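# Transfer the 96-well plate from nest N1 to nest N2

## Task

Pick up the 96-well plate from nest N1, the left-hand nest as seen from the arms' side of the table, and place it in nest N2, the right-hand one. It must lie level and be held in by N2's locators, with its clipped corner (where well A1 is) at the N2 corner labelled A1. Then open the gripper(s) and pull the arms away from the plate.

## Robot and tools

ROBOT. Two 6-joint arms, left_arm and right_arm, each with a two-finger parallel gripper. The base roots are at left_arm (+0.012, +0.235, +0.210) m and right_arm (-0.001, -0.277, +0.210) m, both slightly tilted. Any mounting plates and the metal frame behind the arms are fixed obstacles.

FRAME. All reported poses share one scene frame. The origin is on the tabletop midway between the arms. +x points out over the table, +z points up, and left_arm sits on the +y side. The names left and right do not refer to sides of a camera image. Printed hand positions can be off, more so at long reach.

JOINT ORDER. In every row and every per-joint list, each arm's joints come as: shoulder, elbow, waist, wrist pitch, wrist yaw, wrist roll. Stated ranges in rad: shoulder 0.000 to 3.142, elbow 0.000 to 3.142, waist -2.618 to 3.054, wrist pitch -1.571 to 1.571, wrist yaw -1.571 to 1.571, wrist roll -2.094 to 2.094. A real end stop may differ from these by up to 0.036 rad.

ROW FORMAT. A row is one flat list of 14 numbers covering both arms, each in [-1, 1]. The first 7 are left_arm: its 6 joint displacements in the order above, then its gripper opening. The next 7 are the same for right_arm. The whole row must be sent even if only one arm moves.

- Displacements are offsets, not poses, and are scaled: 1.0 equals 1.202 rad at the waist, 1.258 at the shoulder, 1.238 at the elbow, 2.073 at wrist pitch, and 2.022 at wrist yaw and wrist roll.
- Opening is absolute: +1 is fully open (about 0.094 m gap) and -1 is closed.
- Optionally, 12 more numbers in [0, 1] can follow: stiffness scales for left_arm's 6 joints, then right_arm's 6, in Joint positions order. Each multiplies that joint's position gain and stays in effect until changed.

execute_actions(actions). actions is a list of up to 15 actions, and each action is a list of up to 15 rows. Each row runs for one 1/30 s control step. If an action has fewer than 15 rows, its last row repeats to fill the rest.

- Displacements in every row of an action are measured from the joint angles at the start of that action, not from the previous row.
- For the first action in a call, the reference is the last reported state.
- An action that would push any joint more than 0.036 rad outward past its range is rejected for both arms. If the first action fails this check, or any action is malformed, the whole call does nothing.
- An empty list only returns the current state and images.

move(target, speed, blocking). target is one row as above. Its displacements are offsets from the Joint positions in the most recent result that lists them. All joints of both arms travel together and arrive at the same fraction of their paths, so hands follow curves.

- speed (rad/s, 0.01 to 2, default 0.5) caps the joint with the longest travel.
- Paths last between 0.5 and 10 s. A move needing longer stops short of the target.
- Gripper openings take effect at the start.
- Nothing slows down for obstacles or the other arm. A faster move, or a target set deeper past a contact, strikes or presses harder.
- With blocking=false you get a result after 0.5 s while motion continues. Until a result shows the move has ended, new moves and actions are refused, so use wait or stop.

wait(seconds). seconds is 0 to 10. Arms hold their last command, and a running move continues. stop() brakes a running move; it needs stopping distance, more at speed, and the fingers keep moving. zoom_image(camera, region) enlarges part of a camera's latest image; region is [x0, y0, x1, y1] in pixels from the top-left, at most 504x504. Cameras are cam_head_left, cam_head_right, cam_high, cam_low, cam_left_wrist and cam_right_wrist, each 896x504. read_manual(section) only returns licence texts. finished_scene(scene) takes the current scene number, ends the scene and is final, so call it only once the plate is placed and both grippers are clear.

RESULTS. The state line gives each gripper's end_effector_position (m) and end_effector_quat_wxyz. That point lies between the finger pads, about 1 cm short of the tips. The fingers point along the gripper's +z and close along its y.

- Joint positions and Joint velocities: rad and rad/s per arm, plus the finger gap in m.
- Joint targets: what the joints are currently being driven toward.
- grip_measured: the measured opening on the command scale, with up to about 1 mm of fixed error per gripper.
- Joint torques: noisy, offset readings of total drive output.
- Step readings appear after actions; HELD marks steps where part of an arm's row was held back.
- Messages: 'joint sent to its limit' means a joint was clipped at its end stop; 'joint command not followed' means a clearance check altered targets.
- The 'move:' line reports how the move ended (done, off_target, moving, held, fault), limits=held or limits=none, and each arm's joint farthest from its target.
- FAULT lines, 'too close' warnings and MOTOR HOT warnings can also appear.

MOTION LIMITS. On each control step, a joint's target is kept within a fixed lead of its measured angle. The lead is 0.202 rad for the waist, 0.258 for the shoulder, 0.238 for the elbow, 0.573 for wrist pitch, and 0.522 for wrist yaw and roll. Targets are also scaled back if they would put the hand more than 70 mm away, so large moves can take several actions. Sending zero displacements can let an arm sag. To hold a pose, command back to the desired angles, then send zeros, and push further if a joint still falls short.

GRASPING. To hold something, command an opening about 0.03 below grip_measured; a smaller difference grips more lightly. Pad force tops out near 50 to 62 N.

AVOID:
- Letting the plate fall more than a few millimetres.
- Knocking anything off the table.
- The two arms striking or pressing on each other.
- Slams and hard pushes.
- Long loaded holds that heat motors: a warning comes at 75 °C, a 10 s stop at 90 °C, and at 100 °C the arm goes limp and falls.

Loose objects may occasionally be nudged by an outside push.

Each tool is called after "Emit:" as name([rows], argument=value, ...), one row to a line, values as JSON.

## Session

Emit:
execute_actions(actions=[])

Scene clock: 0.00 s.
left_arm: end_effector_position=(+0.2641, -0.1861, +0.3970) grip_measured=+1.000 end_effector_quat_wxyz=(+0.188, -0.178, +0.634, -0.728) | right_arm: end_effector_position=(+0.3309, -0.2938, +0.1506) grip_measured=+1.000 end_effector_quat_wxyz=(+0.033, +0.093, +0.947, +0.305)
Joint names: [shoulder, elbow, waist, wrist pitch, wrist yaw, wrist roll]
Joint positions: left_arm=[ 2.029  0.711 -1.348  1.386 -0.107 -1.245  0.094] | right_arm=[ 1.681  0.933 -0.328 -0.588 -0.548 -0.182  0.094]
Joint velocities: left_arm=[ 0.012  0.012 -0.012  0.022 -0.022 -0.007  0.   ] | right_arm=[ 0.012  0.002 -0.017  0.051 -0.066 -0.007  0.   ]
Joint torques (N m, as the arm reports them, + toward a larger angle): no reading
Motor temperatures (°C, as the motors report them): left_arm=[34 23 20 20 23 22] | right_arm=[31 20 24 22 22 19]
Joint targets: left_arm=[2.021 0.716 -1.354 1.386 -0.100 -1.237] | right_arm=[1.669 0.941 -0.327 -0.585 -0.557 -0.186]
Joint stiffness scale: left_arm=[1. 1. 1. 1. 1. 1.] | right_arm=[1. 1. 1. 1. 1. 1.]

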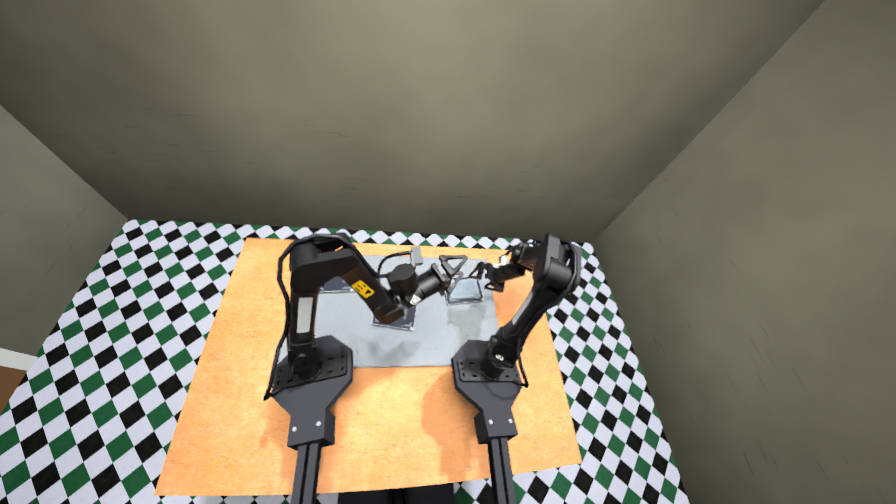

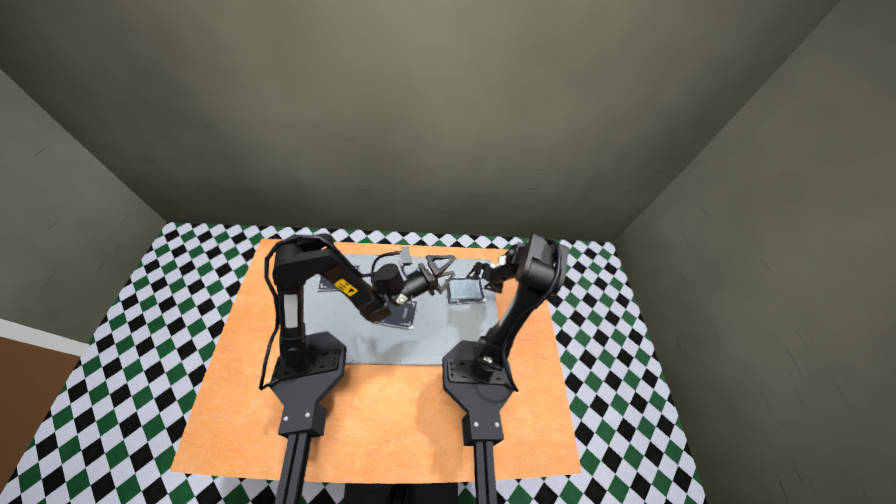

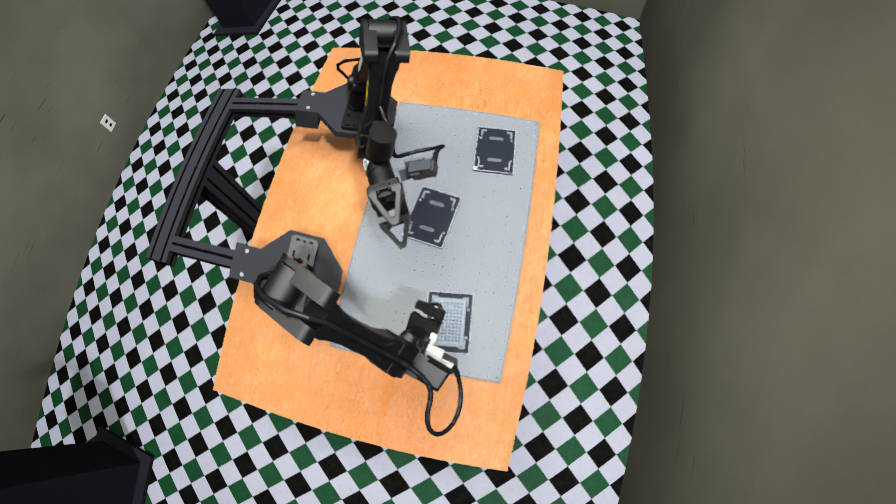

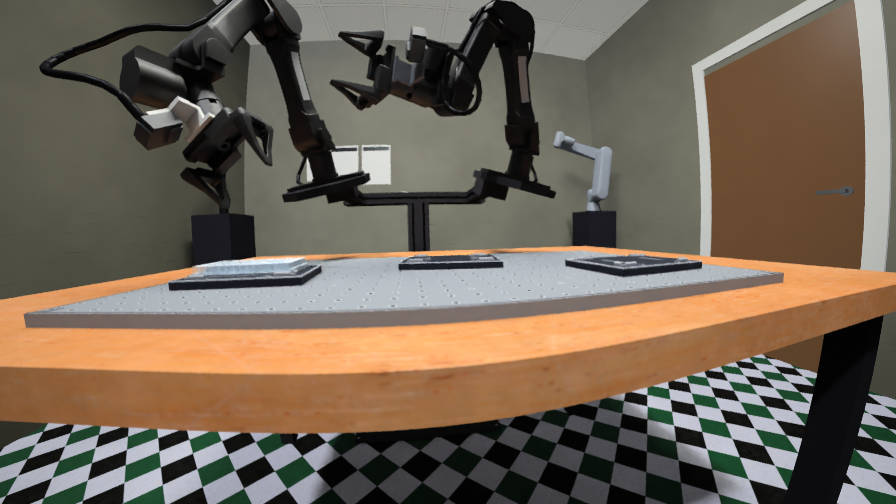

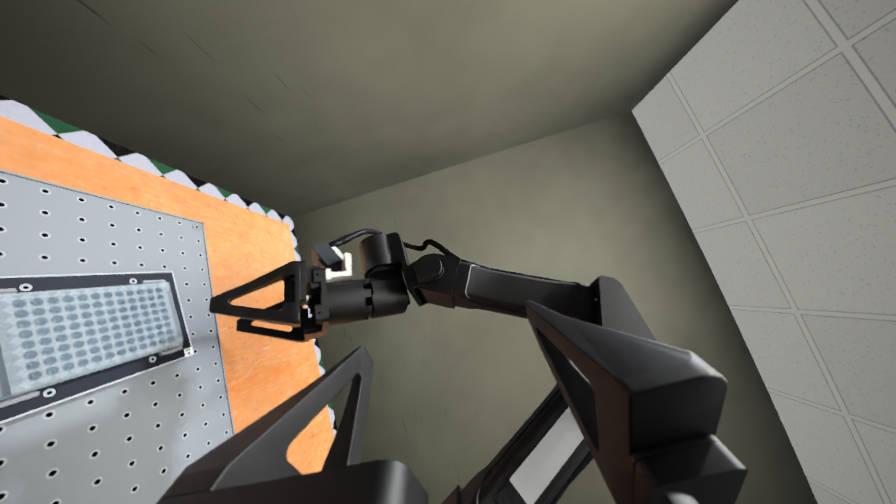

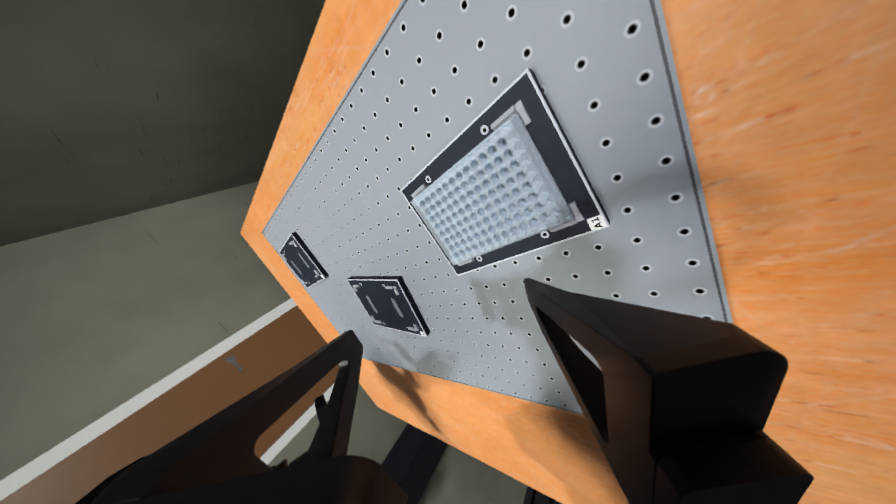

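Emit:
zoom_image(camera="cam_high", region=[380, 100, 560, 370])

Emit:
zoom_image(camera="cam_head_right", region=[290, 230, 520, 360])

Region (380, 100, 560, 370) of cam_high's 896x504 image, scaled by 1.867, with more detail than that image has.

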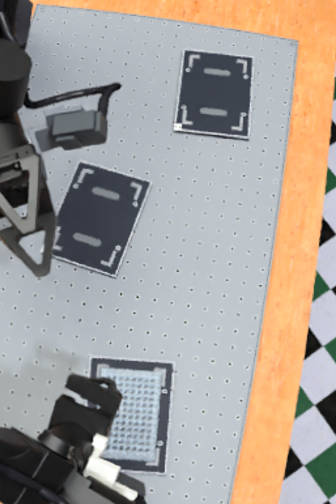

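Region (290, 230, 520, 360) of cam_head_right's 896x504 image, scaled by 2.191, with more detail than that image has; it fills the top 285 rows of this view, and the rest is white.

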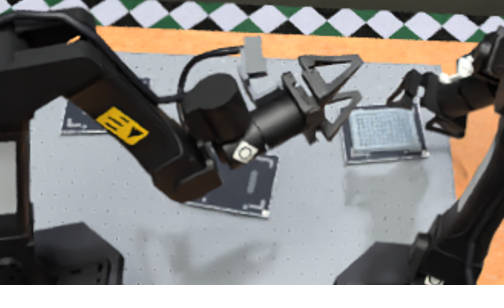

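Emit:
zoom_image(camera="cam_high", region=[460, 115, 540, 185])

Emit:
zoom_image(camera="cam_high", region=[395, 175, 475, 260])

Emit:
zoom_image(camera="cam_right_wrist", region=[250, 50, 650, 350])

Region (460, 115, 540, 185) of cam_high's 896x504 image, scaled by 6.300, with more detail than that image has; it fills the top 441 rows of this view, and the rest is white.

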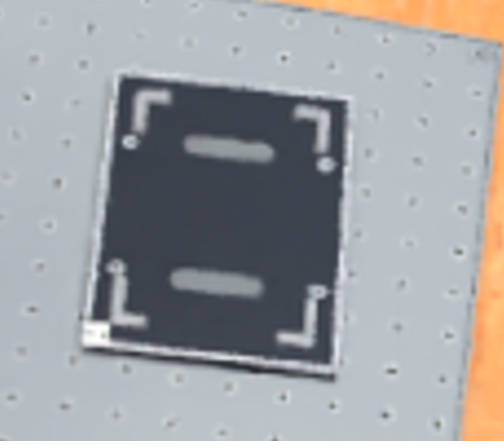

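Region (395, 175, 475, 260) of cam_high's 896x504 image, scaled by 5.929, with more detail than that image has; it fills the left 474 columns of this view, and the rest is white.

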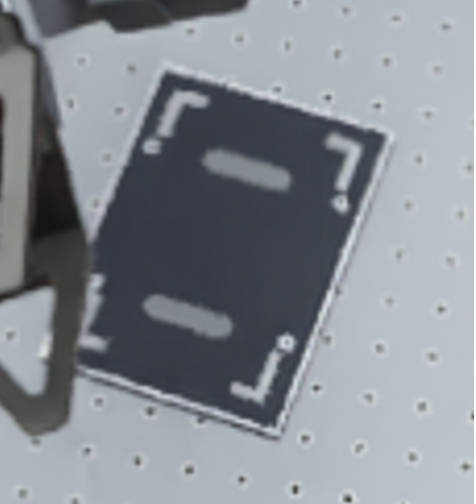

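Region (250, 50, 650, 350) of cam_right_wrist's 896x504 image, scaled by 1.260, with more detail than that image has; it fills the top 378 rows of this view, and the rest is white.

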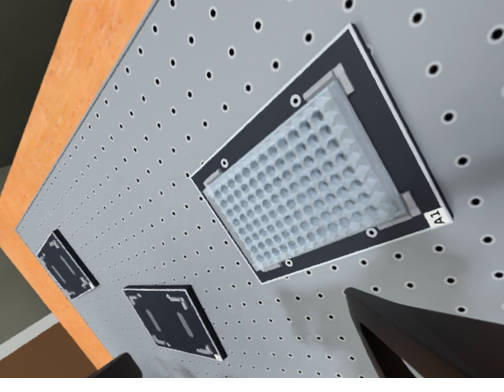

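Emit:
zoom_image(camera="cam_low", region=[380, 240, 720, 290])

Emit:
zoom_image(camera="cam_head_right", region=[310, 260, 430, 340])

Region (380, 240, 720, 290) of cam_low's 896x504 image, scaled by 1.482, with more detail than that image has; it fills the top 74 rows of this view, and the rest is white.

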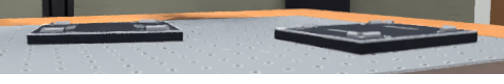

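Region (310, 260, 430, 340) of cam_head_right's 896x504 image, scaled by 4.200, with more detail than that image has.

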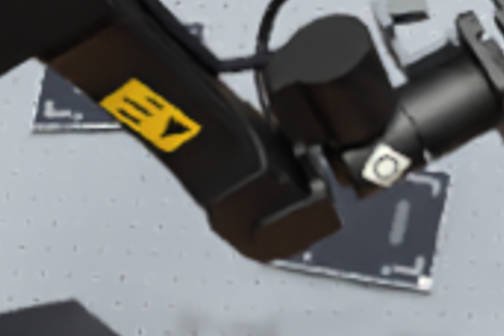

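Emit:
zoom_image(camera="cam_high", region=[400, 240, 520, 390])

Emit:
zoom_image(camera="cam_high", region=[400, 95, 550, 260])

Region (400, 240, 520, 390) of cam_high's 896x504 image, scaled by 3.360, with more detail than that image has; it fills the left 403 columns of this view, and the rest is white.

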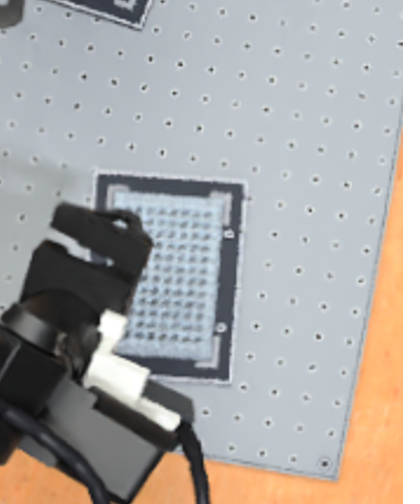

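Region (400, 95, 550, 260) of cam_high's 896x504 image, scaled by 3.055, with more detail than that image has; it fills the left 458 columns of this view, and the rest is white.

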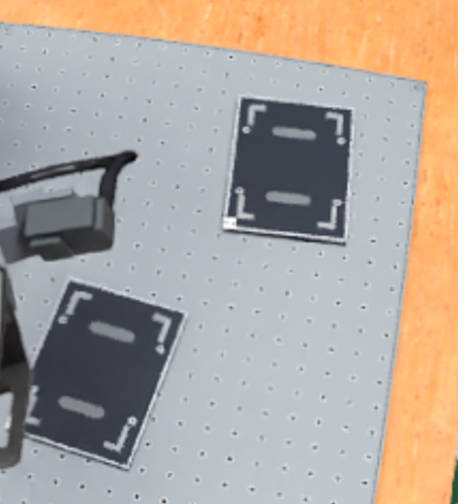

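Emit:
move(target=[-0.36,0.225,0.45,-1.0,-0.113,1.0,1.0, 0.172,0.235,0.385,-0.013,0.378,-0.646,1.0], speed=0.9)

Scene clock: 123.20 s.
left_arm: end_effector_position=(+0.3115, +0.0944, +0.2179) grip_measured=+1.000 end_effector_quat_wxyz=(+0.086, +0.622, +0.779, +0.003) | right_arm: end_effector_position=(+0.3845, -0.2641, +0.1182) grip_measured=+1.000 end_effector_quat_wxyz=(+0.005, +0.704, -0.710, +0.001)
Joint names: [shoulder, elbow, waist, wrist pitch, wrist yaw, wrist roll]
Joint positions: left_arm=[ 1.598  0.962 -0.811 -0.673 -0.329  0.771  0.094] | right_arm=[ 1.89   1.191  0.121 -0.603  0.214 -1.48   0.094]
Joint velocities: left_arm=[-0.007  0.012 -0.017 -0.007  0.007  0.051  0.   ] | right_arm=[-0.002  0.012  0.007  0.037 -0.007 -0.022  0.   ]
Joint torques (N m, as the arm reports them, + toward a larger angle): left_arm=[-8.64  7.38 -1.79  0.16 -0.09  0.  ] | right_arm=[-8.52  5.53  2.47  0.32  0.01 -0.06]
Motor temperatures (°C, as the motors report them): left_arm=[39 25 21 30 23 22] | right_arm=[35 22 24 21 22 19]
Joint targets: left_arm=[1.576 0.989 -0.807 -0.687 -0.335 0.777] | right_arm=[1.897 1.224 0.134 -0.615 0.217 -1.488]
Joint stiffness scale: left_arm=[1. 1. 1. 1. 1. 1.] | right_arm=[1. 1. 1. 1. 1. 1.]
move: off_target (left_arm, right_arm); limits=none; left_arm: farthest joint: the elbow, 0.027 radians from its target (0.279 radians at the start); right_arm: farthest joint: the elbow, 0.033 radians from its target (0.291 radians at the start)

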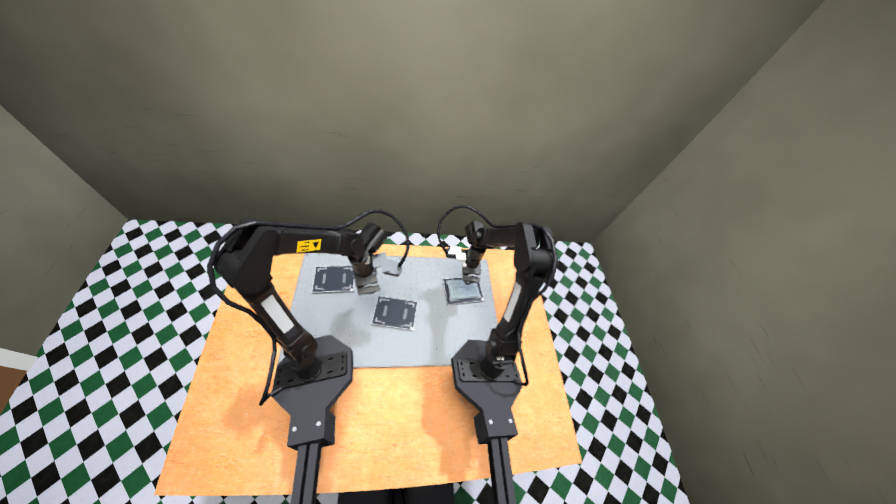

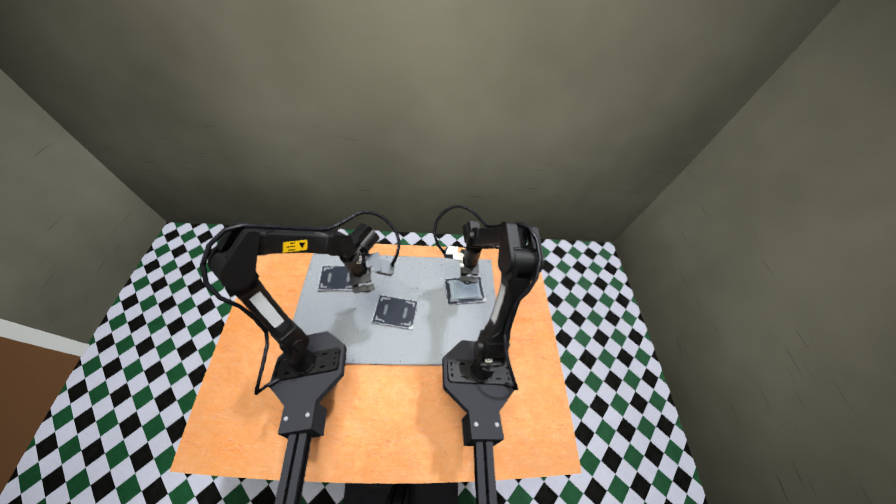

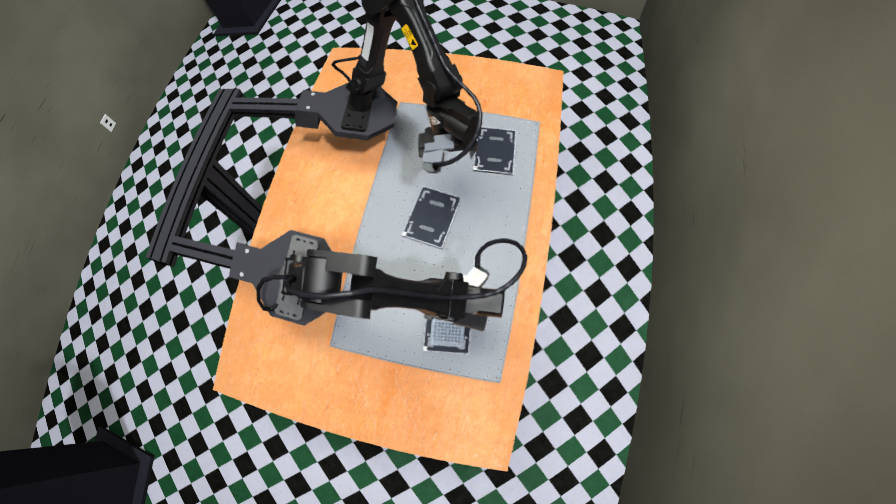

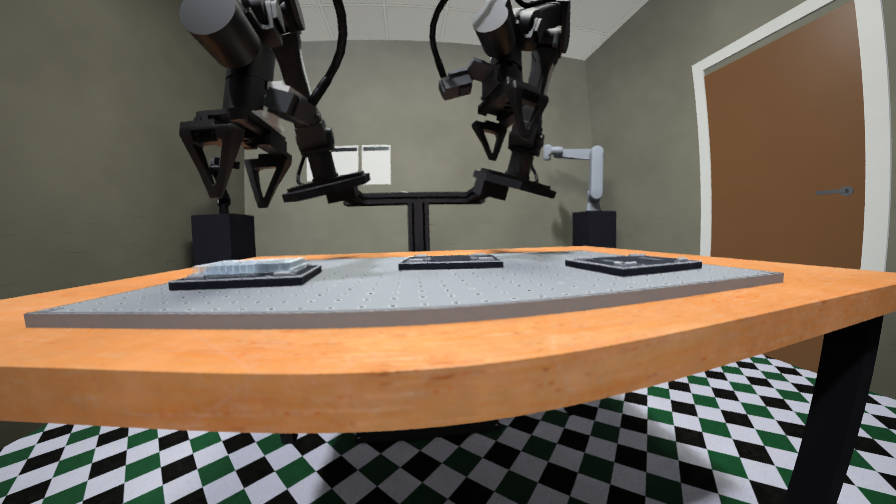

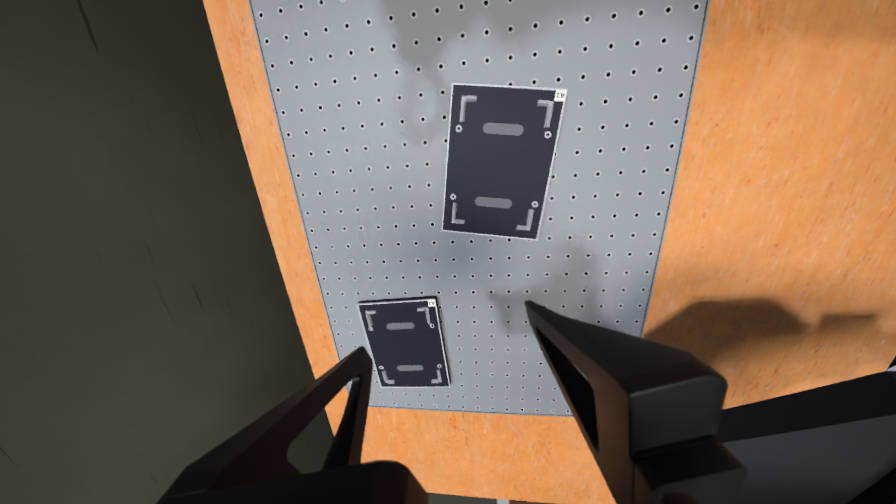

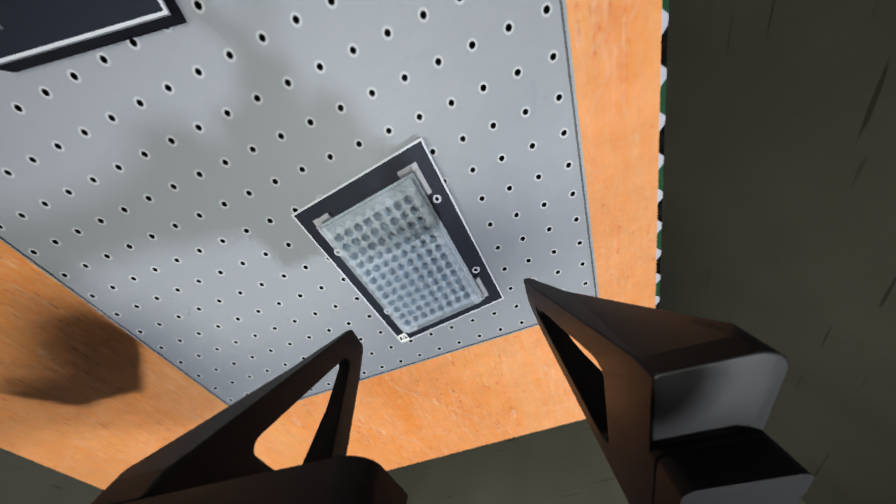

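Emit:
zoom_image(camera="cam_right_wrist", region=[260, 110, 600, 370])

Region (260, 110, 600, 370) of cam_right_wrist's 896x504 image, scaled by 1.482, with more detail than that image has; it fills the top 385 rows of this view, and the rest is white.

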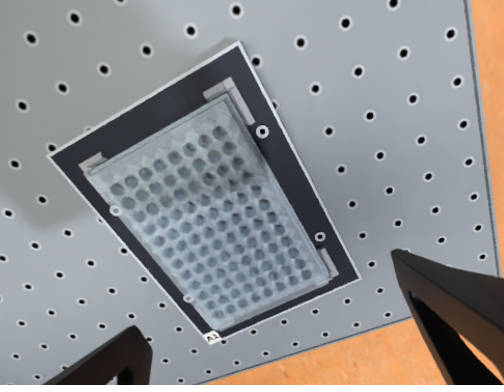

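Emit:
move(target=[-0.0175,0.022,0.003,-0.107,-0.003,0.086,1.0, 0.0525,-0.1276,0.012,0.108,0.001,-0.064,1.0], speed=0.3)

Scene clock: 169.77 s.
left_arm: end_effector_position=(+0.2712, +0.1226, +0.2143) grip_measured=+1.000 end_effector_quat_wxyz=(-0.011, +0.711, +0.703, -0.005) | right_arm: end_effector_position=(+0.3613, -0.2570, +0.0753) grip_measured=+1.000 end_effector_quat_wxyz=(+0.002, +0.745, -0.667, +0.004)
Joint names: [shoulder, elbow, waist, wrist pitch, wrist yaw, wrist roll]
Joint positions: left_arm=[ 1.598  0.962 -0.811 -0.88  -0.329  0.939  0.094] | right_arm=[ 1.951  1.049  0.121 -0.389  0.214 -1.602  0.094]
Joint velocities: left_arm=[ 0.007  0.002  0.002 -0.007 -0.037  0.007  0.   ] | right_arm=[-0.007  0.012  0.002 -0.037 -0.007 -0.037  0.   ]
Joint torques (N m, as the arm reports them, + toward a larger angle): left_arm=[-8.27  7.09 -1.76 -0.18 -0.08  0.02] | right_arm=[-8.42  1.48  2.57  0.58  0.01 -0.05]
Motor temperatures (°C, as the motors report them): left_arm=[38 27 21 25 23 22] | right_arm=[35 23 24 21 22 19]
Joint targets: left_arm=[1.576 0.990 -0.808 -0.895 -0.334 0.945] | right_arm=[1.956 1.033 0.135 -0.379 0.216 -1.610]
Joint stiffness scale: left_arm=[1. 1. 1. 1. 1. 1.] | right_arm=[1. 1. 1. 1. 1. 1.]
move: off_target (left_arm); limits=none; left_arm: farthest joint: the elbow, 0.027 radians from its target (0.027 radians at the start); right_arm: farthest joint: the elbow, 0.016 radians from its target (0.158 radians at the start)

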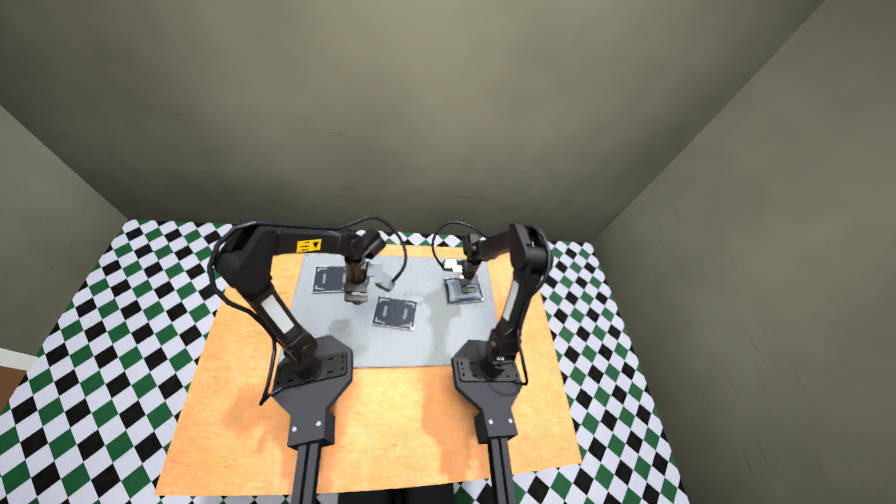

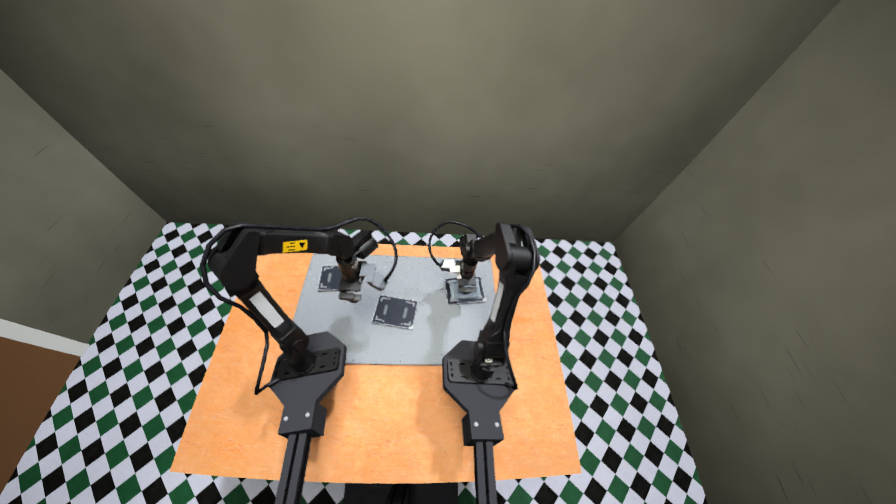

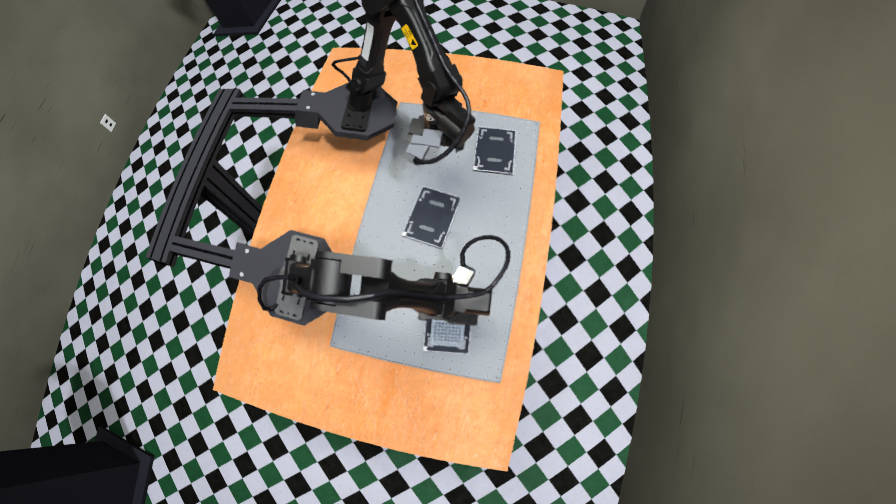

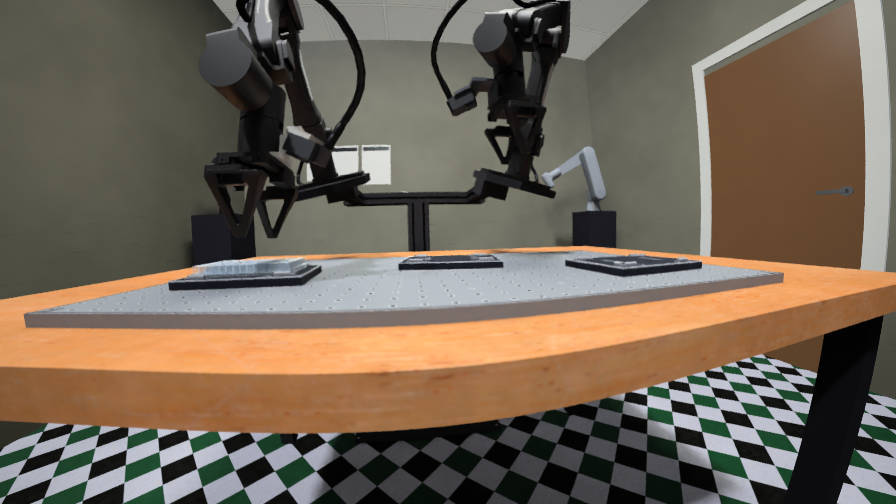

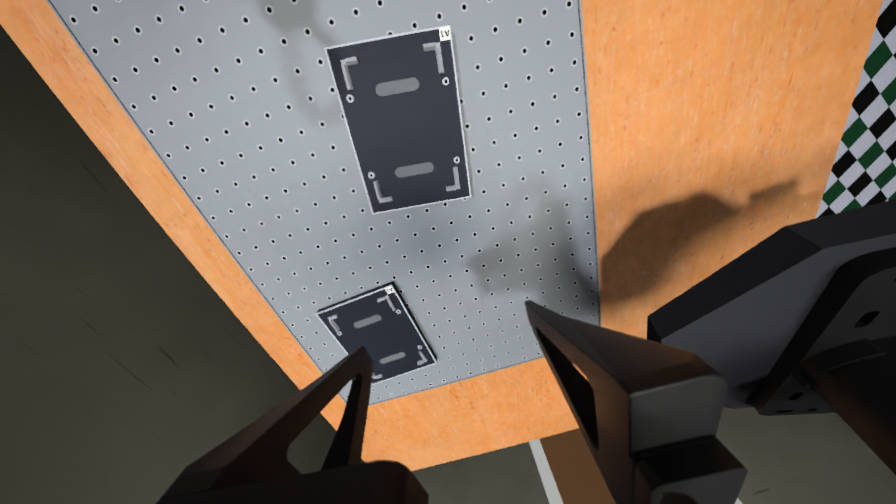

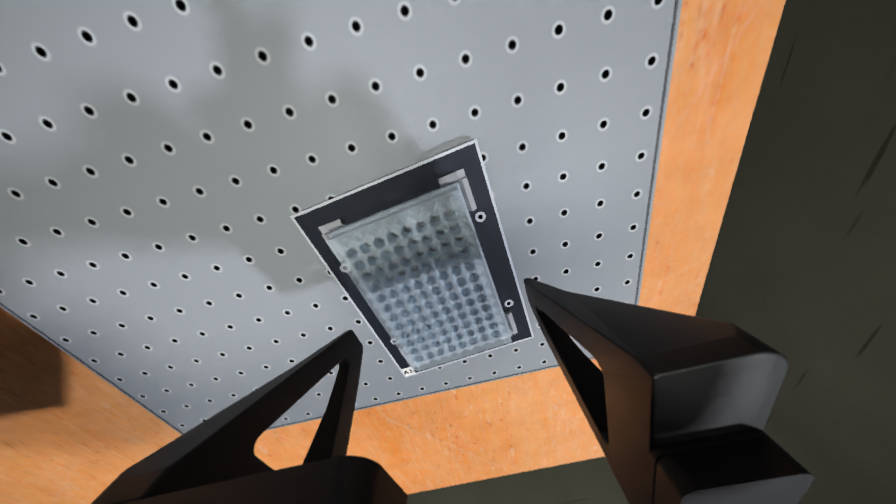

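Emit:
zoom_image(camera="cam_right_wrist", region=[270, 110, 600, 400])

Region (270, 110, 600, 400) of cam_right_wrist's 896x504 image, scaled by 1.527, with more detail than that image has; it fills the top 443 rows of this view, and the rest is white.

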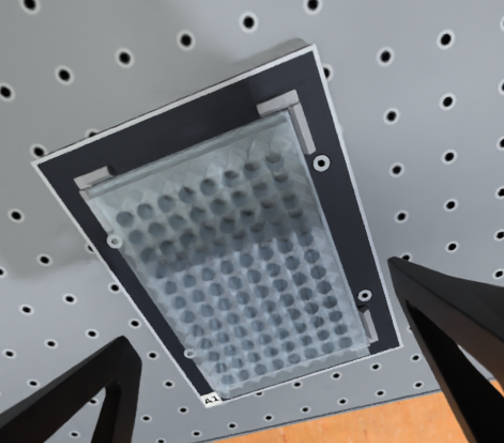

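Emit:
move(target=[-0.0175,0.0226,0.0025,-0.007,-0.0025,0.003,1.0, 0.0413,-0.0525,-0.035,0.0531,-0.0129,-0.0317,1.0], speed=0.15)

Scene clock: 242.33 s.
left_arm: end_effector_position=(+0.2711, +0.1226, +0.2143) grip_measured=+1.000 end_effector_quat_wxyz=(-0.011, +0.711, +0.703, -0.005) | right_arm: end_effector_position=(+0.3528, -0.2652, +0.0532) grip_measured=+1.000 end_effector_quat_wxyz=(+0.001, +0.752, -0.659, +0.004)
Joint names: [shoulder, elbow, waist, wrist pitch, wrist yaw, wrist roll]
Joint positions: left_arm=[ 1.598  0.962 -0.811 -0.88  -0.329  0.939  0.094] | right_arm=[ 1.996  1.002  0.085 -0.289  0.204 -1.658  0.094]
Joint velocities: left_arm=[-0.017 -0.002 -0.002  0.095 -0.081 -0.007  0.   ] | right_arm=[ 0.007 -0.012  0.007  0.022 -0.051 -0.095  0.   ]
Joint torques (N m, as the arm reports them, + toward a larger angle): left_arm=[-8.26  7.15 -1.81 -0.18 -0.07  0.02] | right_arm=[-8.19  0.98  1.01  0.58 -0.15 -0.05]
Motor temperatures (°C, as the motors report them): left_arm=[37 28 21 23 23 22] | right_arm=[35 21 24 22 22 19]
Joint targets: left_arm=[1.576 0.990 -0.808 -0.894 -0.334 0.945] | right_arm=[2.003 0.984 0.079 -0.279 0.188 -1.666]
Joint stiffness scale: left_arm=[1. 1. 1. 1. 1. 1.] | right_arm=[1. 1. 1. 1. 1. 1.]
move: off_target (left_arm); limits=none; left_arm: farthest joint: the elbow, 0.028 radians from its target (0.028 radians at the start); right_arm: farthest joint: the elbow, 0.018 radians from its target (0.065 radians at the start)

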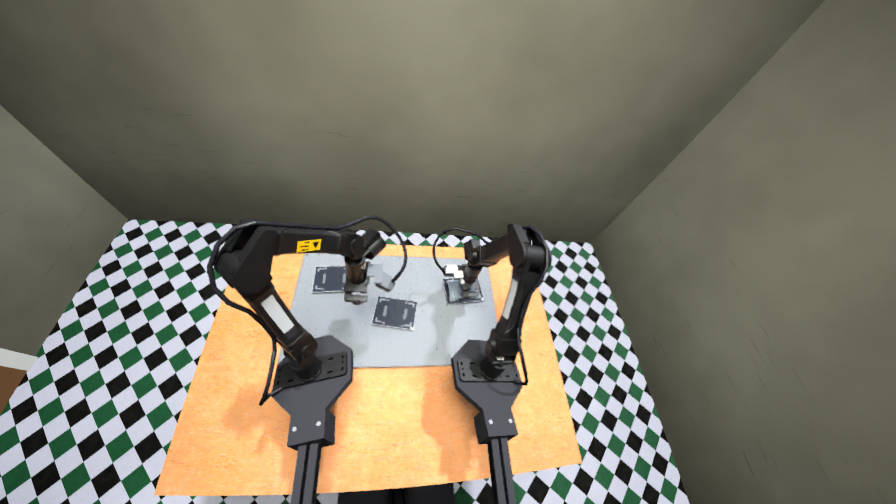

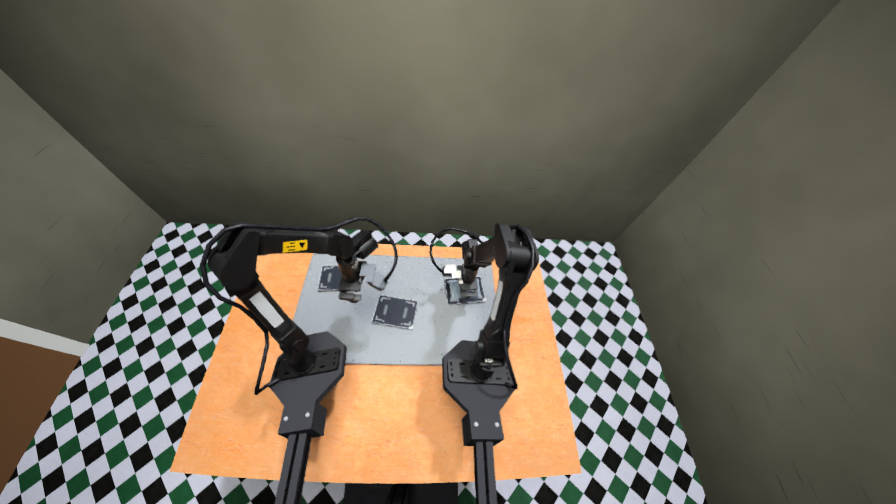

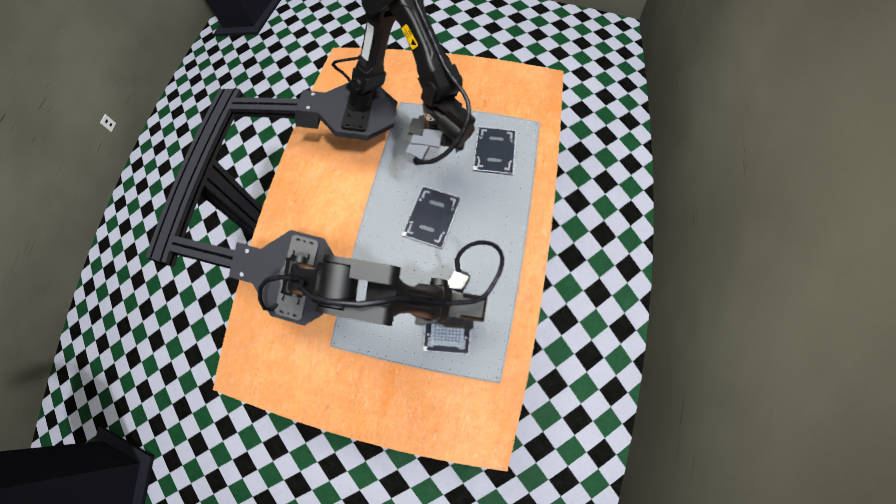

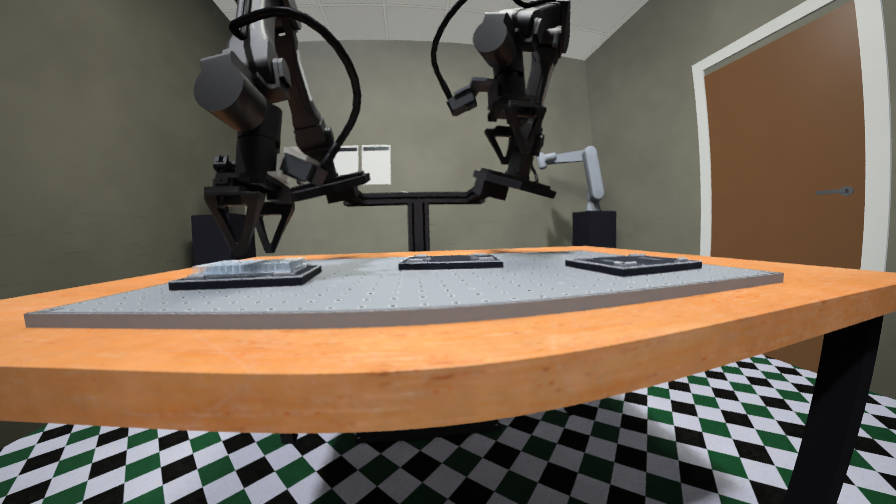

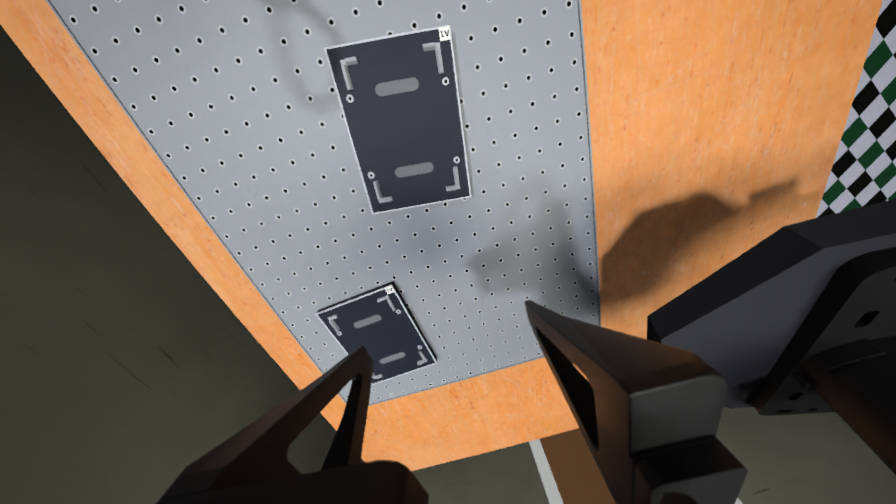

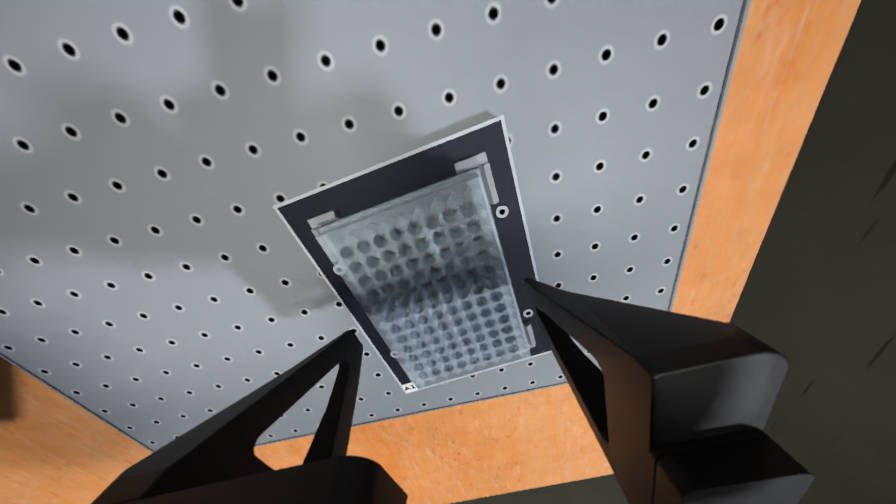

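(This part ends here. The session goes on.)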